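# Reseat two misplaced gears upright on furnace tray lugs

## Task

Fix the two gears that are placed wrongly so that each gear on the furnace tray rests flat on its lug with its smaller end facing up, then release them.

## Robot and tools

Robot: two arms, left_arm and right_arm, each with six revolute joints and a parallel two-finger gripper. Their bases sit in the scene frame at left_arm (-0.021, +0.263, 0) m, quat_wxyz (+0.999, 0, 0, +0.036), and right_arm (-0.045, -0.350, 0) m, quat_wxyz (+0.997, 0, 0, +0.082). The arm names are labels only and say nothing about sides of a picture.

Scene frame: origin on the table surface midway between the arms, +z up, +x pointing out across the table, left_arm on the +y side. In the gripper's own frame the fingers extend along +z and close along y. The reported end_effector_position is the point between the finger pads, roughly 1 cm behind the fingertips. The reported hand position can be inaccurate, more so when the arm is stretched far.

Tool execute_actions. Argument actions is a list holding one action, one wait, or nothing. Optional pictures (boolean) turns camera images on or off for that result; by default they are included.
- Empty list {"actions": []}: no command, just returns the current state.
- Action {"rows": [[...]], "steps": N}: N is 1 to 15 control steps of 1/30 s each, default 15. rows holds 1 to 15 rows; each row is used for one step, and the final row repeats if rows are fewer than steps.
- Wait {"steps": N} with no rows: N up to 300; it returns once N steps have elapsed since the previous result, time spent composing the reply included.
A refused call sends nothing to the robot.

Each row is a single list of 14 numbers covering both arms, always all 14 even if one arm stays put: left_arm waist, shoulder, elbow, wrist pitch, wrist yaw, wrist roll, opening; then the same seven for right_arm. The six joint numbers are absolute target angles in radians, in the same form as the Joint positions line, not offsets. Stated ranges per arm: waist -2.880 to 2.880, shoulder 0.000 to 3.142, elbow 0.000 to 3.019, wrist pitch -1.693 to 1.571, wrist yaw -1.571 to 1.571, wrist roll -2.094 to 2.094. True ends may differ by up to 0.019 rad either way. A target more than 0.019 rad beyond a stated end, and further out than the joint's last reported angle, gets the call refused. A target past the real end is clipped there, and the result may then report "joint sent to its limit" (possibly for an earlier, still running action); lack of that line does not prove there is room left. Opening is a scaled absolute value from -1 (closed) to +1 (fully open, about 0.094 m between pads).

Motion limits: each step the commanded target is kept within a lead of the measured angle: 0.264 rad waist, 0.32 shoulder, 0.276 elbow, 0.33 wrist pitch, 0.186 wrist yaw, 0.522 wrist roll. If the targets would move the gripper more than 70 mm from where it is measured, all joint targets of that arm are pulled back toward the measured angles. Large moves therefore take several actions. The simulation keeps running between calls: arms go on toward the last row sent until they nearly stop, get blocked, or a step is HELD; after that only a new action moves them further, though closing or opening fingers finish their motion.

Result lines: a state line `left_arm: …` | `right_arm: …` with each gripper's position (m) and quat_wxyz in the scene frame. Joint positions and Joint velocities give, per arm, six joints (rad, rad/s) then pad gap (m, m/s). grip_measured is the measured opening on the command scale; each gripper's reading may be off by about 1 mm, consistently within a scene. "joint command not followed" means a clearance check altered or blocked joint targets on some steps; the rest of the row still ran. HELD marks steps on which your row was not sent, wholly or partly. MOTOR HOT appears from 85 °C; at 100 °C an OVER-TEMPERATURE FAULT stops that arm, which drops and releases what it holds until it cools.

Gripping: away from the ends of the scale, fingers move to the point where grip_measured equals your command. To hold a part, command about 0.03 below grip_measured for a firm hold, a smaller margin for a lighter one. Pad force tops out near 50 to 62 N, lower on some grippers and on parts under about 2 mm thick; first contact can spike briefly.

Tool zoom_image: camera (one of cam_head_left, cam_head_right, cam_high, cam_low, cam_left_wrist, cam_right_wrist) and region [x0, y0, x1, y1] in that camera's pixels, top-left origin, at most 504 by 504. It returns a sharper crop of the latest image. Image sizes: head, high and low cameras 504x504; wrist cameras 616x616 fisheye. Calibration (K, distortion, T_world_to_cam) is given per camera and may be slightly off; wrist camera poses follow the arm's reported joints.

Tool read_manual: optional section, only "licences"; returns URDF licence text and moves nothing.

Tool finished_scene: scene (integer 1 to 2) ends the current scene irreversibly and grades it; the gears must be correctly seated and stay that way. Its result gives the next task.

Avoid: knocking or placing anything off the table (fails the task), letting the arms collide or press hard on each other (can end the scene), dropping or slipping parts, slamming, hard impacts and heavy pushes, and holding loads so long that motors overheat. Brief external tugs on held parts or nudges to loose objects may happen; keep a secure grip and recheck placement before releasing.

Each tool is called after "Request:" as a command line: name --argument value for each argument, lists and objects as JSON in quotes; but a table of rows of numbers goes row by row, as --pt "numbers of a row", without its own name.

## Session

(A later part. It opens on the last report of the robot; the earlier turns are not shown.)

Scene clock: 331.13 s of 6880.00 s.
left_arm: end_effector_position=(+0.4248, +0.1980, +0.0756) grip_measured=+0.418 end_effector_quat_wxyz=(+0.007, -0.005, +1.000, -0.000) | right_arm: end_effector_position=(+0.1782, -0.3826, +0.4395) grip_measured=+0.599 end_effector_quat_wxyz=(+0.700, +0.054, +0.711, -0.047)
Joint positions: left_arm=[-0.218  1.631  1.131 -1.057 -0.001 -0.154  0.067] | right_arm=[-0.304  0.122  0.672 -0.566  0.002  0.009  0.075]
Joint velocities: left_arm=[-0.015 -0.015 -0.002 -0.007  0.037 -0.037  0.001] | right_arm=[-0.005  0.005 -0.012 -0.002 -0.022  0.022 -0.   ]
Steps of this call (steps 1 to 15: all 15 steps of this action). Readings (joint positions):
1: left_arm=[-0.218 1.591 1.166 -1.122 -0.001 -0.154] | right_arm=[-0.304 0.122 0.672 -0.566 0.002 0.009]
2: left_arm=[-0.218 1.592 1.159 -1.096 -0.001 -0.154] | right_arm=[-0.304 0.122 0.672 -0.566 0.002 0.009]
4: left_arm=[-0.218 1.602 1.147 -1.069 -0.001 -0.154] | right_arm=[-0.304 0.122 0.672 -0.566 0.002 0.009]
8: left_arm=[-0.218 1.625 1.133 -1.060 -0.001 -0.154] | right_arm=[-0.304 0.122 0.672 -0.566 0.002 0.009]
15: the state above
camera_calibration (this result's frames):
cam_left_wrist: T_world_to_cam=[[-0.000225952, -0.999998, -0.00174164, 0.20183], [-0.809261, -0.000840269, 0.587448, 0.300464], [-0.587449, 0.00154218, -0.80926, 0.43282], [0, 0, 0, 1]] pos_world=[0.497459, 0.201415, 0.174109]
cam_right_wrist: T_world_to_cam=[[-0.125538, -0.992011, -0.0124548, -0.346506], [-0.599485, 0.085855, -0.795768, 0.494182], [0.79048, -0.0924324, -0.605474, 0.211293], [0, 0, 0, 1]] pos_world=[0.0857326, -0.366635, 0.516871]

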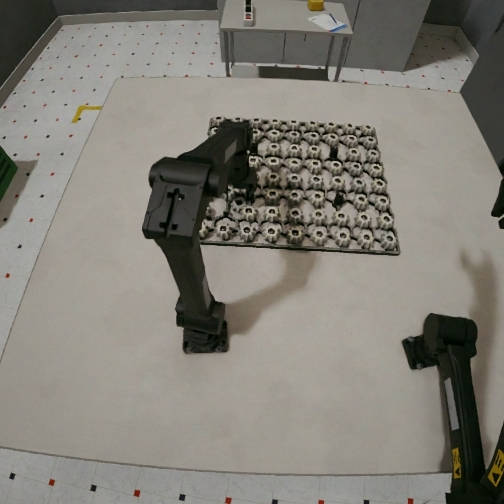

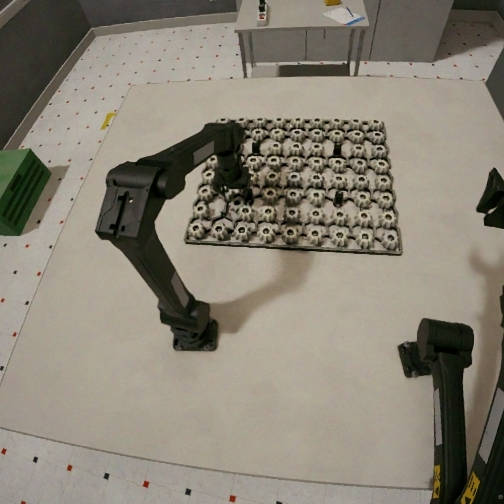

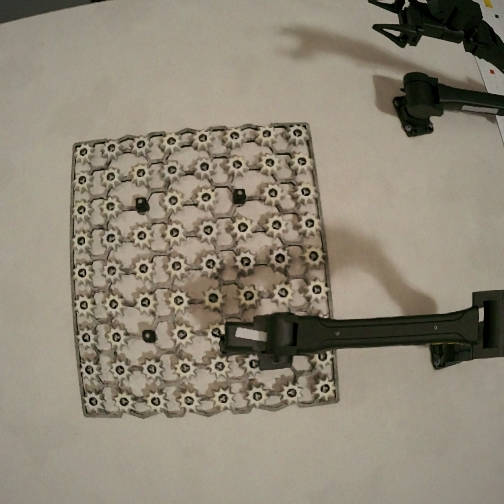

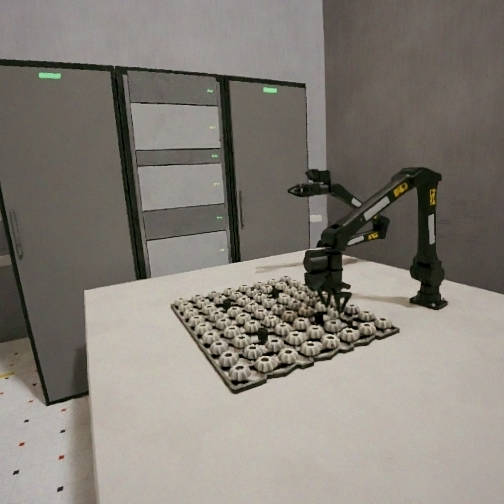

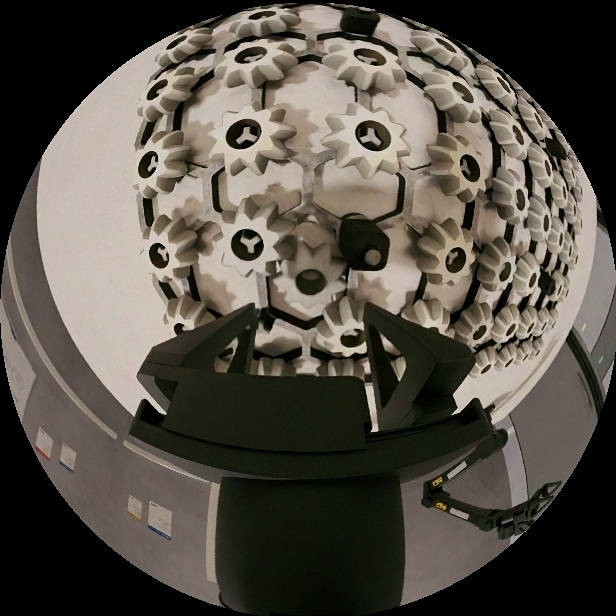

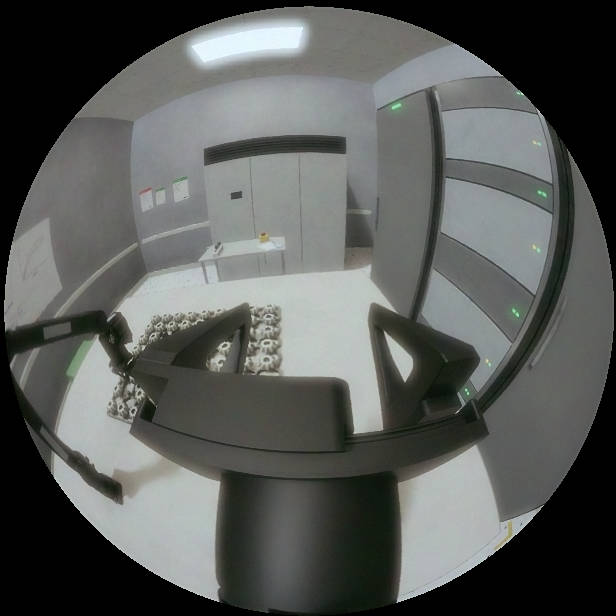

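Request:
execute_actions --actions '[{"rows":[[-0.218,1.688,1.08,-0.955,0,-0.14,0.42,-0.3,0.12,0.69,-0.576,0,0,0.6]],"steps":15}]'

Scene clock: 338.57 s of 6880.00 s.
left_arm: end_effector_position=(+0.4225, +0.1983, +0.0387) grip_measured=+0.418 end_effector_quat_wxyz=(+0.004, -0.005, +1.000, -0.000) | right_arm: end_effector_position=(+0.1782, -0.3826, +0.4395) grip_measured=+0.599 end_effector_quat_wxyz=(+0.700, +0.054, +0.711, -0.047)
Joint positions: left_arm=[-0.218  1.681  1.083 -0.965 -0.001 -0.154  0.067] | right_arm=[-0.304  0.122  0.672 -0.566  0.002  0.009  0.075]
Joint velocities: left_arm=[-0.015 -0.015  0.002 -0.007  0.007 -0.007 -0.   ] | right_arm=[-0.005 -0.005  0.007  0.012  0.037 -0.066 -0.   ]
Steps of this call (steps 1 to 15: the robot went on to your last target; steps 16 to 90: nothing new was sent; then 3.93 s passed at rest; steps 91 to 105: all 15 steps of this action). Readings (joint positions):
91: left_arm=[-0.218 1.632 1.125 -1.040 -0.001 -0.154] | right_arm=[-0.304 0.122 0.672 -0.566 0.002 0.009]
92: left_arm=[-0.218 1.632 1.116 -1.010 -0.001 -0.154] | right_arm=[-0.304 0.122 0.672 -0.566 0.002 0.009]
94: left_arm=[-0.218 1.645 1.102 -0.978 -0.001 -0.154] | right_arm=[-0.304 0.122 0.672 -0.566 0.002 0.009]
98: left_arm=[-0.218 1.675 1.086 -0.968 -0.001 -0.154] | right_arm=[-0.304 0.122 0.672 -0.566 0.002 0.009]
105: the state above
camera_calibration (this result's frames):
cam_left_wrist: T_world_to_cam=[[-0.000239122, -0.999997, -0.00261934, 0.202138], [-0.805698, -0.00135885, 0.592324, 0.318744], [-0.592326, 0.00225204, -0.805695, 0.403326], [0, 0, 0, 1]] pos_world=[0.49576, 0.201662, 0.136687]
cam_right_wrist: T_world_to_cam=[[-0.125538, -0.992011, -0.0124548, -0.346506], [-0.599485, 0.085855, -0.795768, 0.494182], [0.79048, -0.0924324, -0.605474, 0.211293], [0, 0, 0, 1]] pos_world=[0.0857326, -0.366635, 0.516871]

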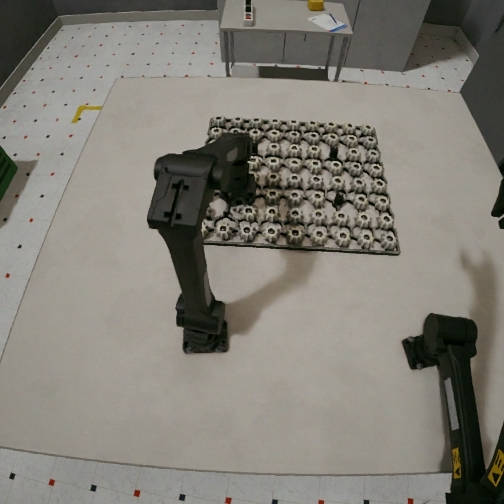

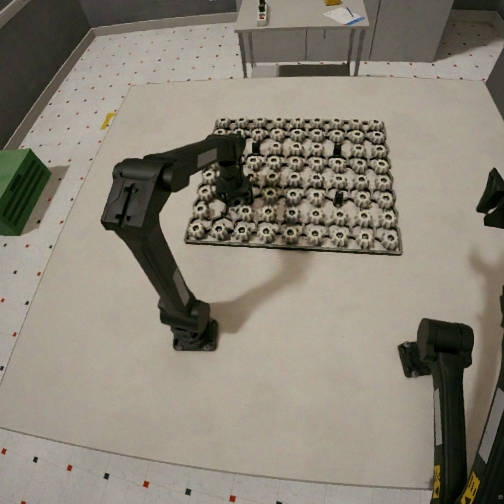

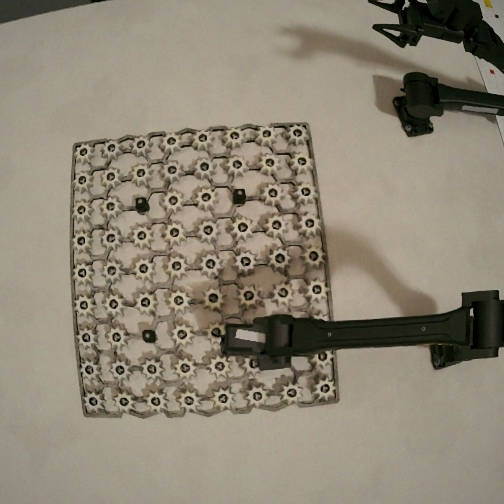

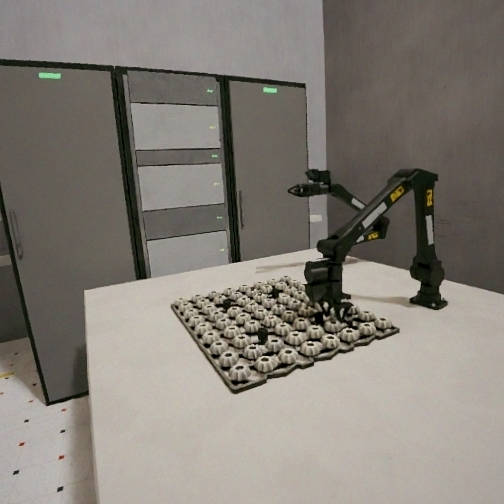

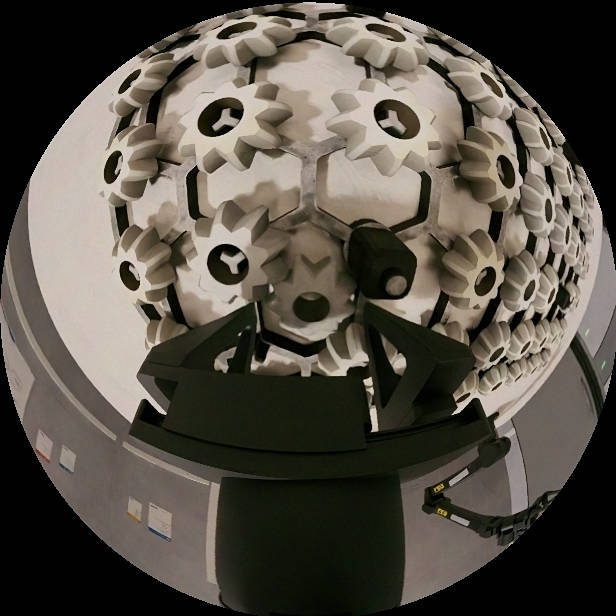

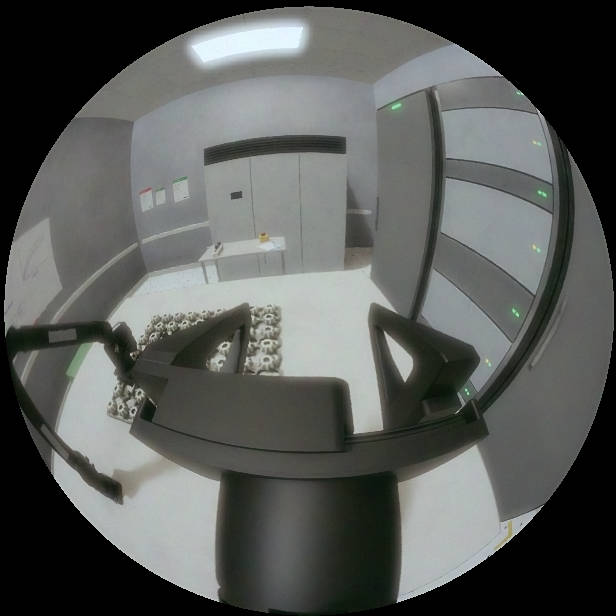

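Request:
execute_actions --actions '[{"rows":[[-0.218,1.713,1.08,-0.925,0,-0.14,0.42,-0.3,0.12,0.69,-0.576,0,0,0.6]],"steps":15}]' --pictures false

Request:
execute_actions --actions '[{"rows":[[-0.218,1.713,1.08,-0.925,0,-0.14,0.0,-0.3,0.12,0.69,-0.576,0,0,0.6]],"steps":15}]'

Scene clock: 346.27 s of 6880.00 s.
left_arm: end_effector_position=(+0.4274, +0.1976, +0.0350) grip_measured=+0.418 end_effector_quat_wxyz=(+0.011, -0.005, +1.000, -0.001) | right_arm: end_effector_position=(+0.1782, -0.3826, +0.4395) grip_measured=+0.599 end_effector_quat_wxyz=(+0.700, +0.054, +0.711, -0.047)
Joint positions: left_arm=[-0.218  1.69   1.083 -0.942 -0.001 -0.154  0.067] | right_arm=[-0.304  0.122  0.672 -0.566  0.002  0.009  0.075]
Joint velocities: left_arm=[-0.005 -0.005 -0.012  0.002  0.022  0.081  0.001] | right_arm=[-0.005 -0.005  0.007 -0.002  0.037 -0.066  0.   ]
Steps of this call (steps 1 to 15: the robot went on to your last target; steps 16 to 90: nothing new was sent; then 4.20 s passed at rest; steps 91 to 105: all 15 steps of this action). Readings (joint positions):
91: left_arm=[-0.218 1.681 1.083 -0.960 -0.001 -0.154] | right_arm=[-0.304 0.122 0.672 -0.566 0.002 0.009]
92: left_arm=[-0.218 1.683 1.083 -0.952 -0.001 -0.154] | right_arm=[-0.304 0.122 0.672 -0.566 0.002 0.009]
94: left_arm=[-0.218 1.686 1.083 -0.942 -0.001 -0.154] | right_arm=[-0.304 0.122 0.672 -0.566 0.002 0.009]
98: left_arm=[-0.218 1.690 1.083 -0.942 -0.001 -0.154] | right_arm=[-0.304 0.122 0.672 -0.566 0.002 0.009]
105: the state above

Scene clock: 346.77 s of 6880.00 s.
left_arm: end_effector_position=(+0.4278, +0.1979, +0.0348) grip_measured=+0.003 end_effector_quat_wxyz=(+0.012, -0.005, +1.000, -0.001) | right_arm: end_effector_position=(+0.1782, -0.3826, +0.4395) grip_measured=+0.599 end_effector_quat_wxyz=(+0.700, +0.054, +0.711, -0.047)
Joint positions: left_arm=[-0.217  1.69   1.083 -0.94  -0.002 -0.154  0.047] | right_arm=[-0.304  0.122  0.672 -0.566  0.002  0.009  0.075]
Joint velocities: left_arm=[ 0.005  0.005  0.002  0.007 -0.095  0.007 -0.   ] | right_arm=[-0.005 -0.005 -0.002 -0.012  0.022 -0.037 -0.001]
Steps of this call (steps 1 to 15: all 15 steps of this action). Readings (joint positions):
1: left_arm=[-0.218 1.690 1.083 -0.942 -0.002 -0.154] | right_arm=[-0.304 0.122 0.672 -0.566 0.002 0.009]
2: left_arm=[-0.217 1.690 1.083 -0.941 -0.002 -0.154] | right_arm=[-0.304 0.122 0.672 -0.566 0.002 0.009]
4: left_arm=[-0.217 1.690 1.083 -0.940 -0.002 -0.154] | right_arm=[-0.304 0.122 0.672 -0.566 0.002 0.009]
8: left_arm=[-0.217 1.690 1.083 -0.940 -0.002 -0.154] | right_arm=[-0.304 0.122 0.672 -0.566 0.002 0.009]
15: the state above
camera_calibration (this result's frames):
cam_left_wrist: T_world_to_cam=[[0.000193009, -0.999999, -0.00144745, 0.201502], [-0.815083, -0.000995889, 0.579343, 0.329705], [-0.579344, 0.00106797, -0.815083, 0.398398], [0, 0, 0, 1]] pos_world=[0.499508, 0.201405, 0.134006]
cam_right_wrist: T_world_to_cam=[[-0.125538, -0.992011, -0.0124548, -0.346506], [-0.599485, 0.085855, -0.795768, 0.494182], [0.79048, -0.0924324, -0.605474, 0.211293], [0, 0, 0, 1]] pos_world=[0.0857326, -0.366635, 0.516871]

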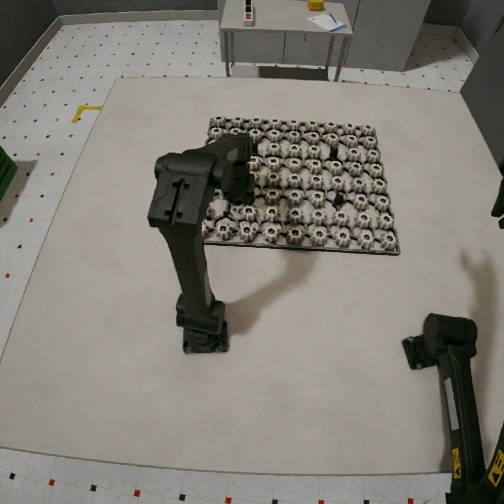

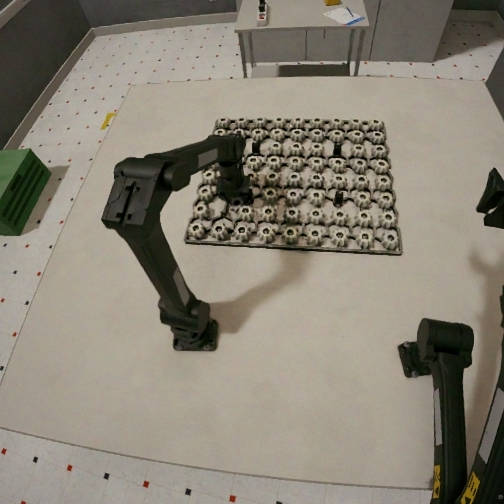

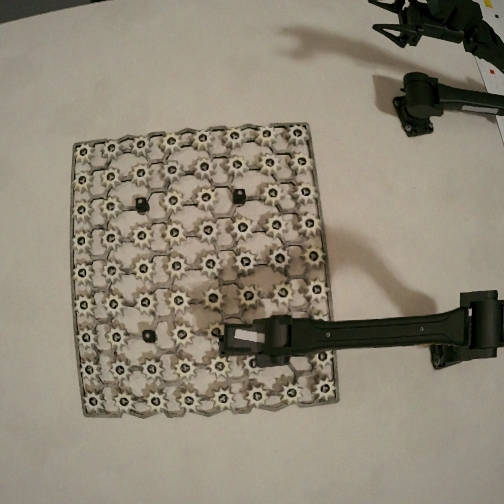

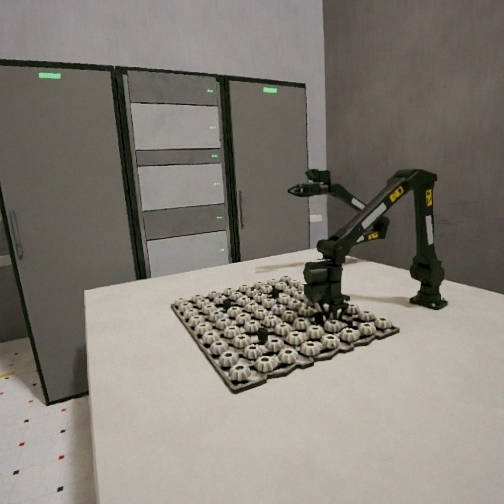

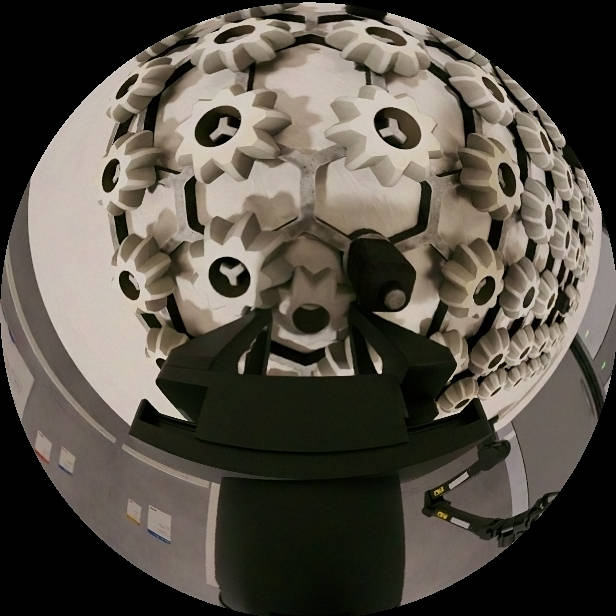

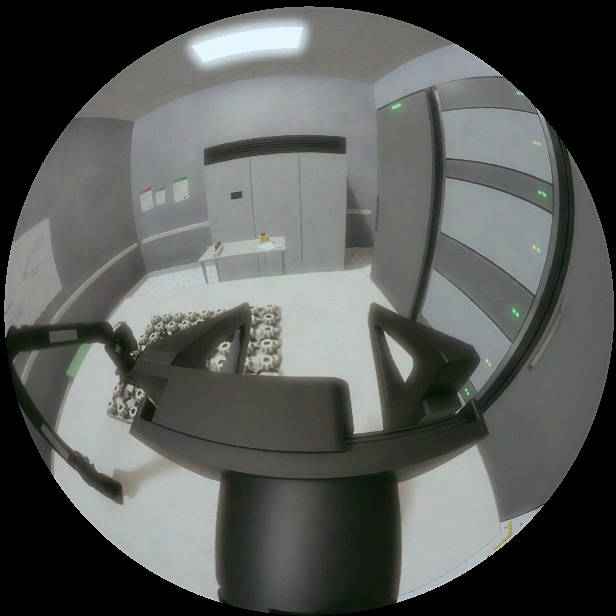

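Request:
execute_actions --actions '[{"rows":[[-0.218,1.62,1.1,-1.03,0,-0.14,0.42,-0.3,0.12,0.69,-0.576,0,0,0.6]],"steps":12}]' --pictures false

Request:
execute_actions --actions '[{"rows":[[0.3,1.45,1.15,-1.2,0,-0.14,0.42,-0.3,0.12,0.69,-0.576,0,0,0.6]],"steps":15}]' --pictures false

Request:
execute_actions --actions '[{"steps":20}]'

Request:
zoom_image --camera "cam_head_right" --region '[190, 170, 290, 240]'

Request:
zoom_image --camera "cam_low" --region '[280, 295, 400, 355]'

Scene clock: 371.53 s of 6880.00 s.
left_arm: end_effector_position=(+0.4136, +0.1997, +0.0629) grip_measured=+0.418 end_effector_quat_wxyz=(+0.005, -0.005, +1.000, -0.000) | right_arm: end_effector_position=(+0.1782, -0.3826, +0.4395) grip_measured=+0.599 end_effector_quat_wxyz=(+0.700, +0.054, +0.711, -0.047)
Joint positions: left_arm=[-0.217  1.623  1.083 -1.021 -0.001 -0.154  0.067] | right_arm=[-0.304  0.122  0.672 -0.566  0.002  0.009  0.075]
Joint velocities: left_arm=[ 0.005  0.015  0.007 -0.012  0.051 -0.022  0.   ] | right_arm=[-0.015 -0.015 -0.017 -0.017 -0.022 -0.051  0.   ]
Steps of this call (steps 1 to 15: the robot went on to your last target; steps 16 to 90: nothing new was sent; then 21.37 s passed at rest; steps 91 to 102: all 12 steps of this action). Readings (joint positions):
91: left_arm=[-0.217 1.687 1.083 -0.952 -0.002 -0.154] | right_arm=[-0.304 0.122 0.672 -0.566 0.002 0.009]
92: left_arm=[-0.217 1.681 1.083 -0.976 -0.001 -0.154] | right_arm=[-0.304 0.122 0.672 -0.566 0.002 0.009]
94: left_arm=[-0.217 1.664 1.083 -1.008 -0.001 -0.154] | right_arm=[-0.304 0.122 0.672 -0.566 0.002 0.009]
98: left_arm=[-0.217 1.630 1.083 -1.020 -0.001 -0.154] | right_arm=[-0.304 0.122 0.672 -0.566 0.002 0.009]
102: the state above

Scene clock: 372.03 s of 6880.00 s.
left_arm: end_effector_position=(+0.3546, +0.4254, +0.1310) grip_measured=+0.418 end_effector_quat_wxyz=(+0.008, -0.277, +0.961, +0.003) | right_arm: end_effector_position=(+0.1782, -0.3826, +0.4395) grip_measured=+0.599 end_effector_quat_wxyz=(+0.700, +0.054, +0.711, -0.047)
Joint positions: left_arm=[ 0.334  1.465  1.097 -1.187 -0.003 -0.154  0.067] | right_arm=[-0.304  0.122  0.672 -0.566  0.002  0.009  0.075]
Joint velocities: left_arm=[ 0.513 -0.151  0.085 -0.042 -0.066 -0.081 -0.   ] | right_arm=[ 0.005 -0.005 -0.007  0.002  0.066 -0.007 -0.001]
Steps of this call (steps 1 to 15: all 15 steps of this action). Readings (joint positions):
1: left_arm=[-0.210 1.621 1.083 -1.033 0.002 -0.154] | right_arm=[-0.304 0.122 0.672 -0.566 0.002 0.009]
2: left_arm=[-0.196 1.614 1.083 -1.057 0.003 -0.154] | right_arm=[-0.304 0.122 0.672 -0.566 0.002 0.009]
4: left_arm=[-0.140 1.591 1.083 -1.098 0.004 -0.154] | right_arm=[-0.304 0.122 0.672 -0.566 0.002 0.009]
8: left_arm=[0.028 1.530 1.083 -1.144 0.004 -0.154] | right_arm=[-0.304 0.122 0.672 -0.566 0.002 0.009]
15: the state above

Scene clock: 372.70 s of 6880.00 s.
left_arm: end_effector_position=(+0.3603, +0.4119, +0.1357) grip_measured=+0.418 end_effector_quat_wxyz=(+0.012, -0.260, +0.966, +0.002) | right_arm: end_effector_position=(+0.1782, -0.3826, +0.4395) grip_measured=+0.599 end_effector_quat_wxyz=(+0.700, +0.054, +0.711, -0.047)
Joint positions: left_arm=[ 0.299  1.456  1.1   -1.192 -0.002 -0.154  0.067] | right_arm=[-0.304  0.122  0.672 -0.566  0.002  0.009  0.075]
Joint velocities: left_arm=[-0.015  0.005 -0.002  0.002 -0.066  0.037  0.   ] | right_arm=[-0.015  0.005 -0.002 -0.002 -0.066  0.037 -0.   ]
Steps of this call (steps 1 to 20: the robot went on to your last target). Readings (joint positions):
1: left_arm=[0.346 1.460 1.099 -1.188 -0.004 -0.154] | right_arm=[-0.304 0.122 0.672 -0.566 0.002 0.009]
2: left_arm=[0.347 1.457 1.100 -1.189 -0.004 -0.154] | right_arm=[-0.304 0.122 0.672 -0.566 0.002 0.009]
4: left_arm=[0.334 1.456 1.100 -1.190 -0.003 -0.154] | right_arm=[-0.304 0.122 0.672 -0.566 0.002 0.009]
8: left_arm=[0.303 1.456 1.100 -1.192 -0.002 -0.154] | right_arm=[-0.304 0.122 0.672 -0.566 0.002 0.009]
20: the state above
camera_calibration (this result's frames):
cam_left_wrist: T_world_to_cam=[[0.493343, -0.869834, -0.000756439, 0.184244], [-0.708526, -0.402359, 0.57974, 0.343337], [-0.504582, -0.285475, -0.814801, 0.532302], [0, 0, 0, 1]] pos_world=[0.420957, 0.450365, 0.234814]
cam_right_wrist: T_world_to_cam=[[-0.125538, -0.992011, -0.0124548, -0.346506], [-0.599485, 0.085855, -0.795768, 0.494182], [0.79048, -0.0924324, -0.605474, 0.211293], [0, 0, 0, 1]] pos_world=[0.0857326, -0.366635, 0.516871]

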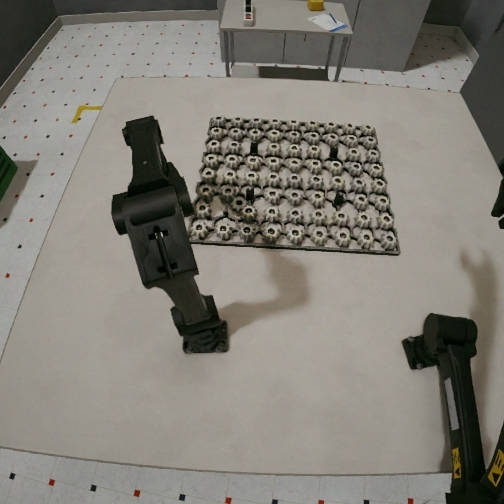

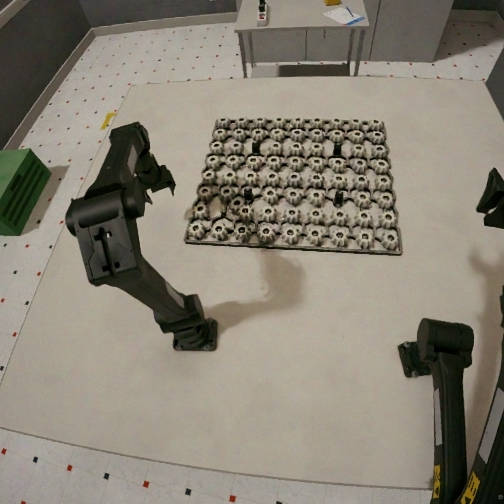

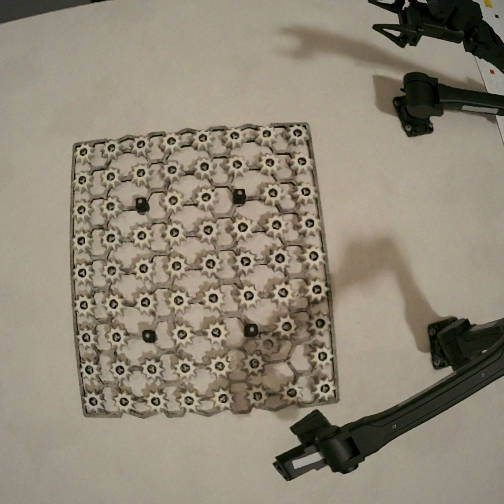

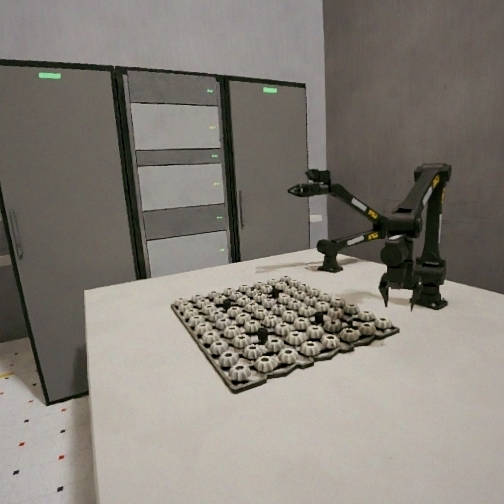

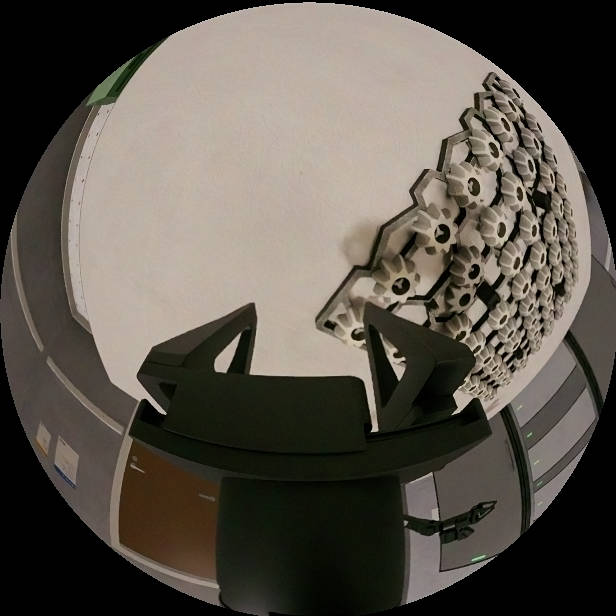

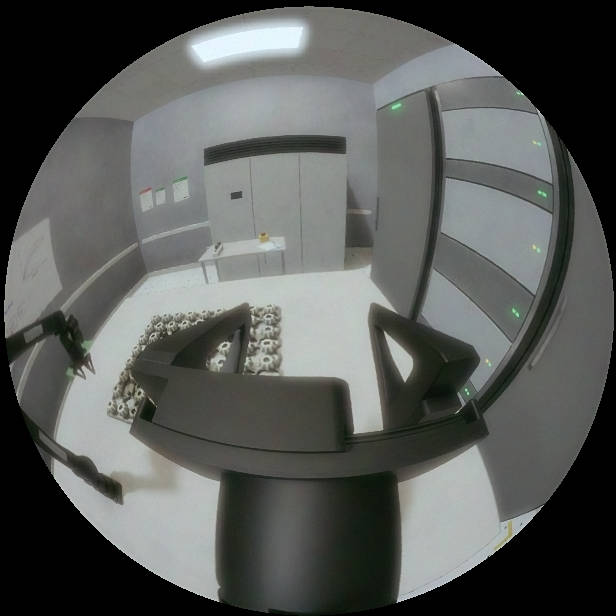

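Region (190, 170, 290, 240) of cam_head_right's 504x504 image, scaled by 5.040, with more detail than that image has; it fills the top 353 rows of this view, and the rest is white.

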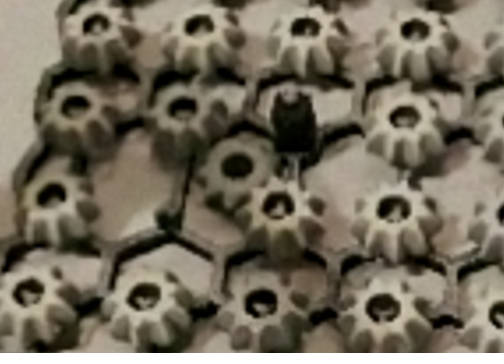

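Region (280, 295, 400, 355) of cam_low's 504x504 image, scaled by 4.200, with more detail than that image has.

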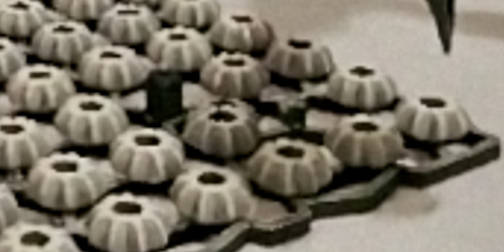

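Request:
execute_actions --actions '[{"rows":[[-0.218,1.55,1.13,-1.13,0,-0.14,0.42,-0.3,0.12,0.69,-0.576,0,0,0.6]],"steps":15}]' --pictures false

Request:
execute_actions --actions '[{"steps":20}]' --pictures false

Request:
execute_actions --actions '[{"rows":[[-0.218,1.65,1.13,-1.03,0,-0.14,0.42,-0.3,0.12,0.69,-0.576,0,0,0.6]],"steps":15}]' --pictures false

Request:
execute_actions --actions '[{"rows":[[-0.218,1.705,1.09,-0.94,0,-0.14,0.42,-0.3,0.12,0.69,-0.576,0,0,0.6]],"steps":15}]'

Scene clock: 387.60 s of 6880.00 s.
left_arm: end_effector_position=(+0.3921, +0.1780, +0.1015) grip_measured=+0.418 end_effector_quat_wxyz=(-0.005, +0.025, +1.000, -0.002) | right_arm: end_effector_position=(+0.1782, -0.3826, +0.4395) grip_measured=+0.599 end_effector_quat_wxyz=(+0.700, +0.054, +0.711, -0.047)
Joint positions: left_arm=[-0.273  1.543  1.1   -1.137  0.005 -0.151  0.067] | right_arm=[-0.304  0.122  0.672 -0.566  0.002  0.009  0.075]
Joint velocities: left_arm=[-0.044 -0.005 -0.027 -0.002  0.022  0.007 -0.001] | right_arm=[ 0.005  0.005  0.002 -0.002 -0.125  0.037  0.   ]
Steps of this call (steps 1 to 15: the robot went on to your last target; steps 16 to 90: nothing new was sent; then 11.40 s passed at rest; steps 91 to 105: all 15 steps of this action). Readings (joint positions):
91: left_arm=[0.289 1.458 1.100 -1.188 -0.005 -0.154] | right_arm=[-0.304 0.122 0.672 -0.566 0.002 0.009]
92: left_arm=[0.269 1.462 1.100 -1.180 -0.007 -0.154] | right_arm=[-0.304 0.122 0.672 -0.566 0.002 0.009]
94: left_arm=[0.193 1.477 1.100 -1.164 -0.007 -0.154] | right_arm=[-0.304 0.122 0.672 -0.566 0.002 0.009]
98: left_arm=[-0.011 1.514 1.100 -1.147 -0.006 -0.154] | right_arm=[-0.304 0.122 0.672 -0.566 0.002 0.009]
105: the state above

Scene clock: 388.27 s of 6880.00 s.
left_arm: end_effector_position=(+0.3964, +0.2030, +0.1015) grip_measured=+0.418 end_effector_quat_wxyz=(-0.004, -0.005, +1.000, +0.000) | right_arm: end_effector_position=(+0.1782, -0.3826, +0.4395) grip_measured=+0.599 end_effector_quat_wxyz=(+0.700, +0.054, +0.711, -0.047)
Joint positions: left_arm=[-0.214  1.543  1.1   -1.137  0.001 -0.151  0.067] | right_arm=[-0.304  0.122  0.672 -0.566  0.002  0.009  0.075]
Joint velocities: left_arm=[-0.005 -0.015 -0.007  0.002 -0.037 -0.022  0.001] | right_arm=[-0.015 -0.005 -0.002 -0.007 -0.022 -0.007 -0.   ]
Steps of this call (steps 1 to 20: the robot went on to your last target). Readings (joint positions):
1: left_arm=[-0.271 1.543 1.100 -1.137 0.005 -0.151] | right_arm=[-0.304 0.122 0.672 -0.566 0.002 0.009]
2: left_arm=[-0.263 1.543 1.100 -1.137 0.005 -0.151] | right_arm=[-0.304 0.122 0.672 -0.566 0.002 0.009]
4: left_arm=[-0.242 1.543 1.100 -1.137 0.003 -0.151] | right_arm=[-0.304 0.122 0.672 -0.566 0.002 0.009]
8: left_arm=[-0.215 1.543 1.100 -1.137 0.001 -0.151] | right_arm=[-0.304 0.122 0.672 -0.566 0.002 0.009]
20: the state above

Scene clock: 388.77 s of 6880.00 s.
left_arm: end_effector_position=(+0.4157, +0.2003, +0.0556) grip_measured=+0.418 end_effector_quat_wxyz=(-0.011, -0.005, +1.000, +0.001) | right_arm: end_effector_position=(+0.1782, -0.3826, +0.4395) grip_measured=+0.599 end_effector_quat_wxyz=(+0.700, +0.054, +0.711, -0.047)
Joint positions: left_arm=[-0.214  1.656  1.103 -1.039  0.001 -0.151  0.067] | right_arm=[-0.304  0.122  0.672 -0.566  0.002  0.009  0.075]
Joint velocities: left_arm=[ 0.005 -0.005 -0.012 -0.007 -0.007 -0.022  0.   ] | right_arm=[-0.005  0.015 -0.007 -0.012 -0.022  0.022  0.001]
Steps of this call (steps 1 to 15: all 15 steps of this action). Readings (joint positions):
1: left_arm=[-0.214 1.547 1.100 -1.122 0.001 -0.151] | right_arm=[-0.304 0.122 0.672 -0.566 0.002 0.009]
2: left_arm=[-0.214 1.557 1.101 -1.094 0.001 -0.151] | right_arm=[-0.304 0.122 0.672 -0.566 0.002 0.009]
4: left_arm=[-0.214 1.590 1.103 -1.053 0.001 -0.151] | right_arm=[-0.304 0.122 0.672 -0.566 0.002 0.009]
8: left_arm=[-0.214 1.648 1.103 -1.041 0.001 -0.151] | right_arm=[-0.304 0.122 0.672 -0.566 0.002 0.009]
15: the state above

Scene clock: 389.27 s of 6880.00 s.
left_arm: end_effector_position=(+0.4300, +0.1973, +0.0414) grip_measured=+0.418 end_effector_quat_wxyz=(+0.012, -0.004, +1.000, -0.004) | right_arm: end_effector_position=(+0.1782, -0.3826, +0.4395) grip_measured=+0.599 end_effector_quat_wxyz=(+0.700, +0.054, +0.711, -0.047)
Joint positions: left_arm=[-0.216  1.684  1.096 -0.957  0.003 -0.151  0.067] | right_arm=[-0.304  0.122  0.672 -0.566  0.002  0.009  0.075]
Joint velocities: left_arm=[-0.015 -0.015 -0.012  0.002  0.007 -0.007  0.001] | right_arm=[-0.005 -0.015 -0.012 -0.017  0.022 -0.037 -0.   ]
Steps of this call (steps 1 to 15: all 15 steps of this action). Readings (joint positions):
1: left_arm=[-0.214 1.657 1.102 -1.024 0.001 -0.151] | right_arm=[-0.304 0.122 0.672 -0.566 0.002 0.009]
2: left_arm=[-0.214 1.659 1.101 -0.998 0.001 -0.151] | right_arm=[-0.304 0.122 0.672 -0.566 0.002 0.009]
4: left_arm=[-0.214 1.669 1.101 -0.964 0.002 -0.151] | right_arm=[-0.304 0.122 0.672 -0.566 0.002 0.009]
8: left_arm=[-0.215 1.682 1.097 -0.957 0.003 -0.151] | right_arm=[-0.304 0.122 0.672 -0.566 0.002 0.009]
15: the state above
camera_calibration (this result's frames):
cam_left_wrist: T_world_to_cam=[[-0.00185496, -0.999989, 0.00434848, 0.201537], [-0.815489, 0.00402946, 0.578758, 0.326927], [-0.578769, -0.00247257, -0.815488, 0.405493], [0, 0, 0, 1]] pos_world=[0.501666, 0.20122, 0.140586]
cam_right_wrist: T_world_to_cam=[[-0.125538, -0.992011, -0.0124548, -0.346506], [-0.599485, 0.085855, -0.795768, 0.494182], [0.79048, -0.0924324, -0.605474, 0.211293], [0, 0, 0, 1]] pos_world=[0.0857326, -0.366635, 0.516871]

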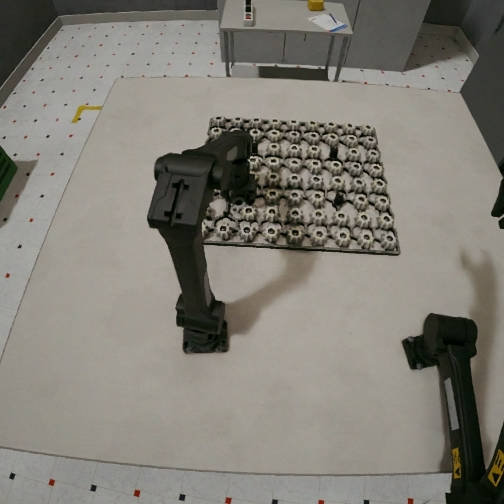

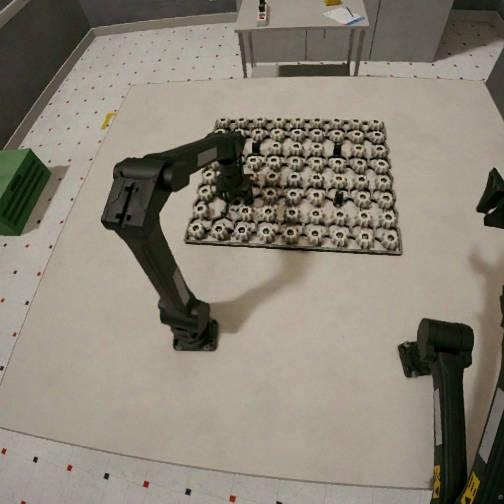

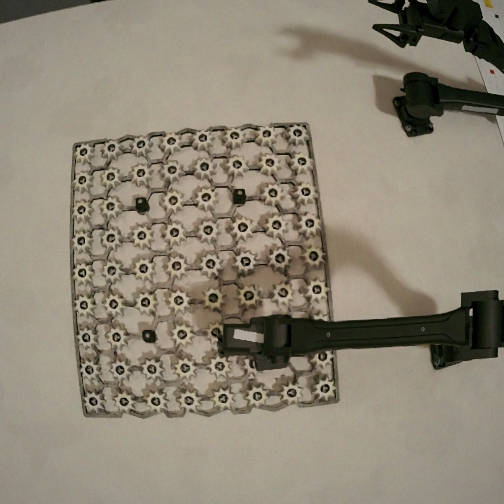

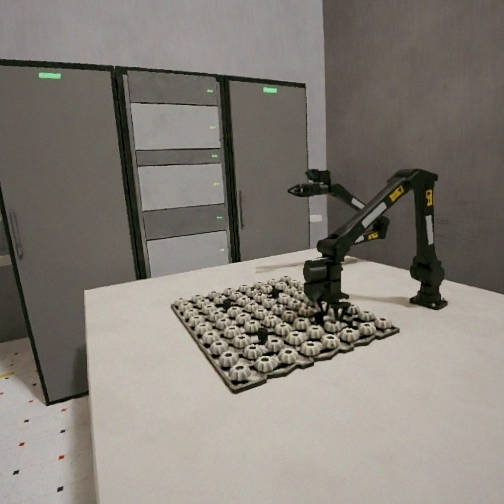

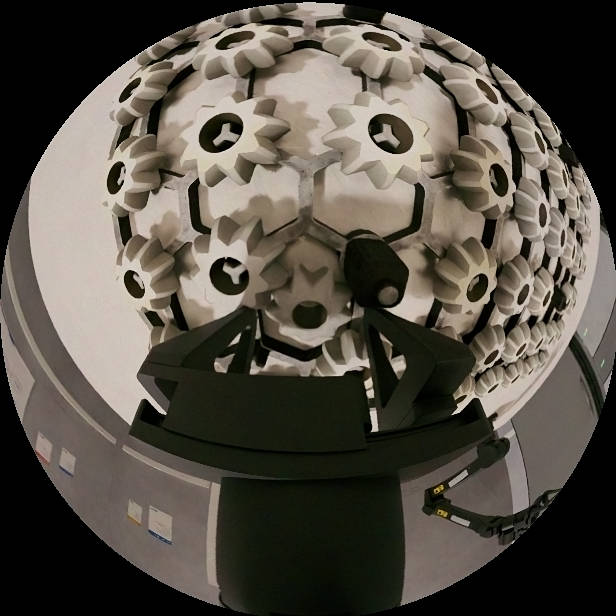

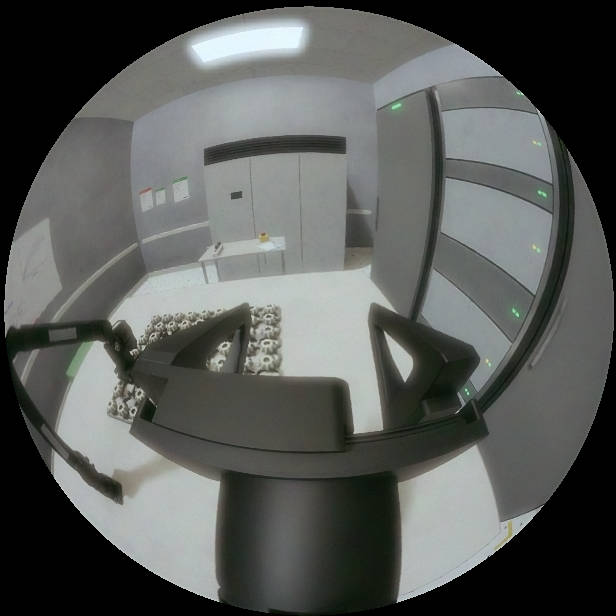

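Request:
execute_actions --actions '[{"rows":[[-0.218,1.655,1.09,-0.96,0,-0.14,0.42,-0.3,0.12,0.69,-0.576,0,0,0.6]],"steps":10}]' --pictures false

Request:
execute_actions --actions '[{"rows":[[-0.218,1.655,1.09,-0.96,0,-0.5,0.3,-0.3,0.12,0.69,-0.576,0,0,0.6]],"steps":15}]' --pictures false

Request:
execute_actions --actions '[{"rows":[[-0.218,1.725,1.09,-0.93,0,-0.5,0.3,-0.3,0.12,0.69,-0.576,0,0,0.6]],"steps":15}]'

Scene clock: 402.10 s of 6880.00 s.
left_arm: end_effector_position=(+0.4310, +0.1973, +0.0460) grip_measured=+0.418 end_effector_quat_wxyz=(+0.018, -0.004, +1.000, -0.004) | right_arm: end_effector_position=(+0.1782, -0.3826, +0.4395) grip_measured=+0.599 end_effector_quat_wxyz=(+0.700, +0.054, +0.711, -0.047)
Joint positions: left_arm=[-0.216  1.674  1.096 -0.957  0.003 -0.151  0.067] | right_arm=[-0.304  0.122  0.672 -0.566  0.002  0.009  0.075]
Joint velocities: left_arm=[-0.015  0.005 -0.002 -0.007 -0.139 -0.022 -0.001] | right_arm=[-0.005 -0.015 -0.017 -0.002 -0.022 -0.007  0.   ]
Steps of this call (steps 1 to 15: the robot went on to your last target; steps 16 to 90: nothing new was sent; then 9.50 s passed at rest; steps 91 to 100: all 10 steps of this action). Readings (joint positions):
91: left_arm=[-0.216 1.684 1.096 -0.957 0.003 -0.151] | right_arm=[-0.304 0.122 0.672 -0.566 0.002 0.009]
92: left_arm=[-0.216 1.683 1.096 -0.957 0.003 -0.151] | right_arm=[-0.304 0.122 0.672 -0.566 0.002 0.009]
94: left_arm=[-0.216 1.680 1.096 -0.957 0.003 -0.151] | right_arm=[-0.304 0.122 0.672 -0.566 0.002 0.009]
98: left_arm=[-0.216 1.674 1.096 -0.957 0.003 -0.151] | right_arm=[-0.304 0.122 0.672 -0.566 0.002 0.009]
100: the state above

Scene clock: 402.60 s of 6880.00 s.
left_arm: end_effector_position=(+0.4225, +0.1970, +0.0453) grip_measured=+0.302 end_effector_quat_wxyz=(+0.006, -0.156, +0.988, -0.004) | right_arm: end_effector_position=(+0.1782, -0.3826, +0.4395) grip_measured=+0.599 end_effector_quat_wxyz=(+0.700, +0.054, +0.711, -0.047)
Joint positions: left_arm=[-0.218  1.668  1.087 -0.976  0.005 -0.458  0.061] | right_arm=[-0.304  0.122  0.672 -0.566  0.002  0.009  0.075]
Joint velocities: left_arm=[-0.005 -0.005 -0.002 -0.002 -0.081 -0.125 -0.   ] | right_arm=[-0.015  0.015 -0.007 -0.007  0.007 -0.051 -0.001]
Steps of this call (steps 1 to 15: all 15 steps of this action). Readings (joint positions):
1: left_arm=[-0.216 1.674 1.096 -0.957 0.003 -0.200] | right_arm=[-0.304 0.122 0.672 -0.566 0.002 0.009]
2: left_arm=[-0.216 1.673 1.095 -0.962 0.005 -0.254] | right_arm=[-0.304 0.122 0.672 -0.566 0.002 0.009]
4: left_arm=[-0.216 1.671 1.091 -0.967 0.005 -0.333] | right_arm=[-0.304 0.122 0.672 -0.566 0.002 0.009]
8: left_arm=[-0.216 1.669 1.088 -0.973 0.005 -0.415] | right_arm=[-0.304 0.122 0.672 -0.566 0.002 0.009]
15: the state above

Scene clock: 403.10 s of 6880.00 s.
left_arm: end_effector_position=(+0.4190, +0.1973, +0.0372) grip_measured=+0.302 end_effector_quat_wxyz=(-0.004, -0.157, +0.988, -0.002) | right_arm: end_effector_position=(+0.1782, -0.3826, +0.4395) grip_measured=+0.599 end_effector_quat_wxyz=(+0.700, +0.054, +0.711, -0.047)
Joint positions: left_arm=[-0.218  1.683  1.082 -0.975  0.006 -0.462  0.061] | right_arm=[-0.304  0.122  0.672 -0.566  0.002  0.009  0.075]
Joint velocities: left_arm=[-0.005 -0.005  0.012  0.002  0.007 -0.066 -0.001] | right_arm=[-0.005 -0.005 -0.002 -0.012 -0.022 -0.007 -0.   ]
Steps of this call (steps 1 to 15: all 15 steps of this action). Readings (joint positions):
1: left_arm=[-0.218 1.669 1.087 -0.976 0.005 -0.460] | right_arm=[-0.304 0.122 0.672 -0.566 0.002 0.009]
2: left_arm=[-0.218 1.671 1.086 -0.976 0.005 -0.460] | right_arm=[-0.304 0.122 0.672 -0.566 0.002 0.009]
4: left_arm=[-0.218 1.677 1.085 -0.975 0.006 -0.461] | right_arm=[-0.304 0.122 0.672 -0.566 0.002 0.009]
8: left_arm=[-0.218 1.683 1.082 -0.975 0.006 -0.462] | right_arm=[-0.304 0.122 0.672 -0.566 0.002 0.009]
15: the state above
camera_calibration (this result's frames):
cam_left_wrist: T_world_to_cam=[[0.301311, -0.953526, -0.0000510488, 0.0655112], [-0.759272, -0.23996, 0.604917, 0.343906], [-0.576817, -0.18223, -0.796288, 0.429611], [0, 0, 0, 1]] pos_world=[0.489186, 0.223278, 0.134063]
cam_right_wrist: T_world_to_cam=[[-0.125538, -0.992011, -0.0124548, -0.346506], [-0.599485, 0.085855, -0.795768, 0.494182], [0.79048, -0.0924324, -0.605474, 0.211293], [0, 0, 0, 1]] pos_world=[0.0857326, -0.366635, 0.516871]

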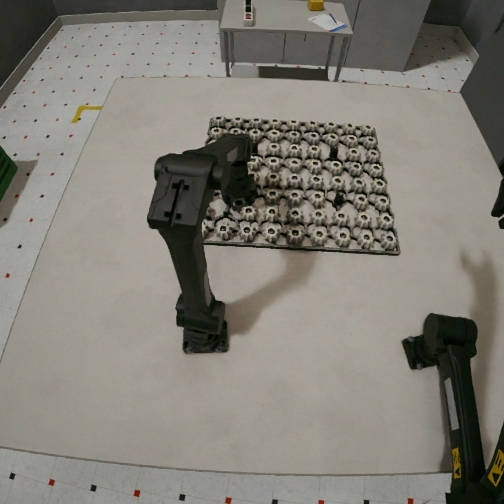

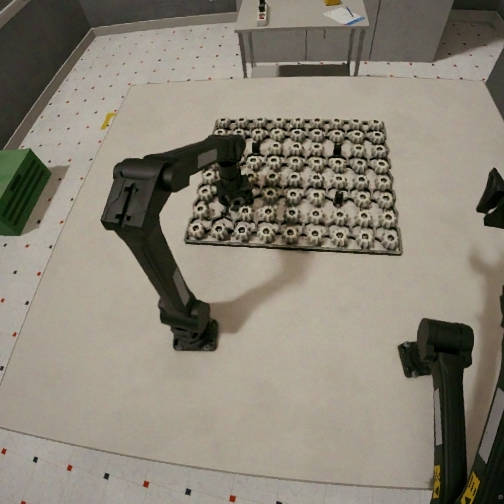

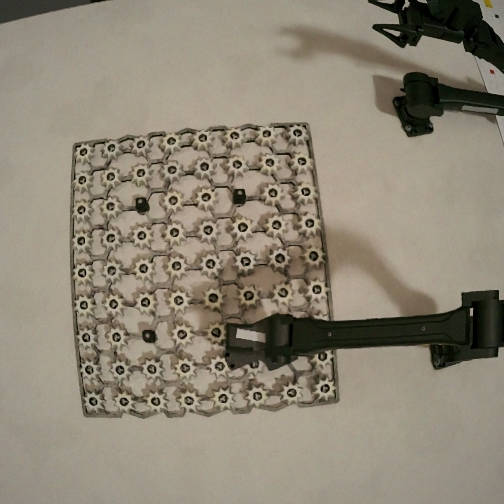

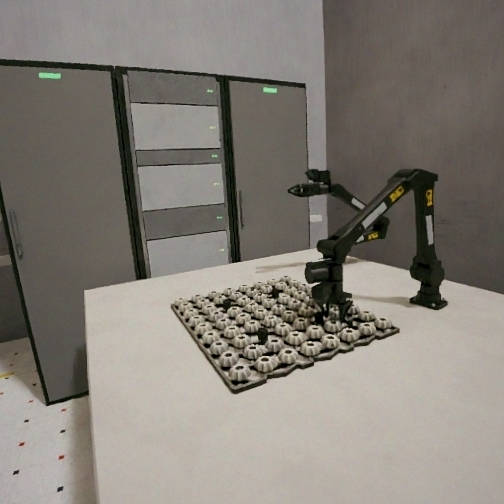

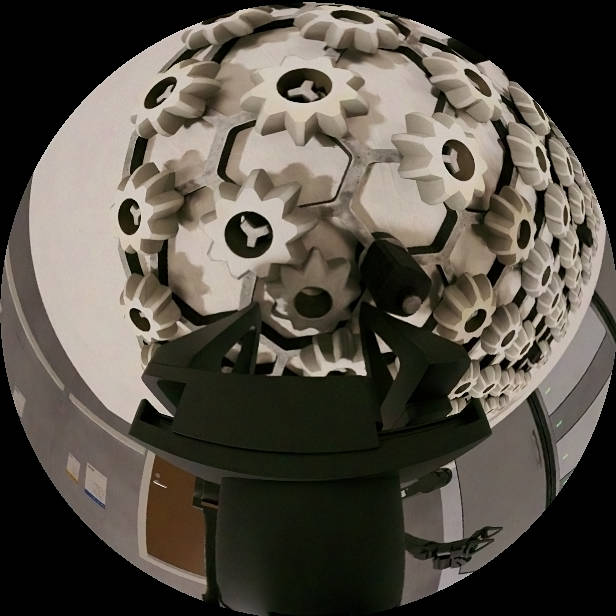

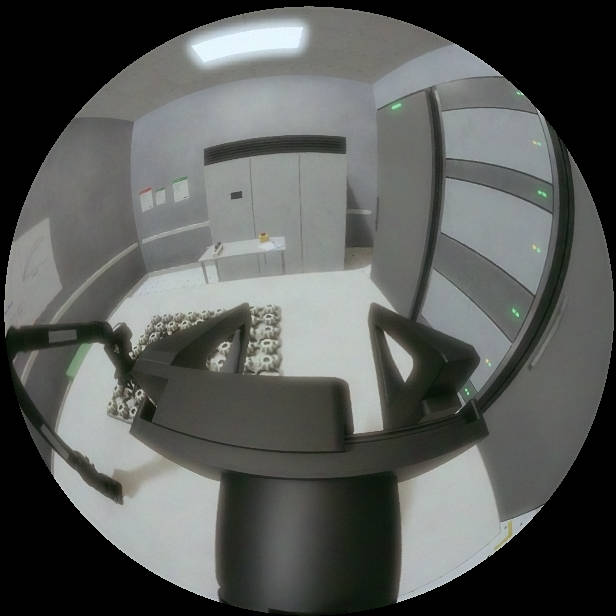

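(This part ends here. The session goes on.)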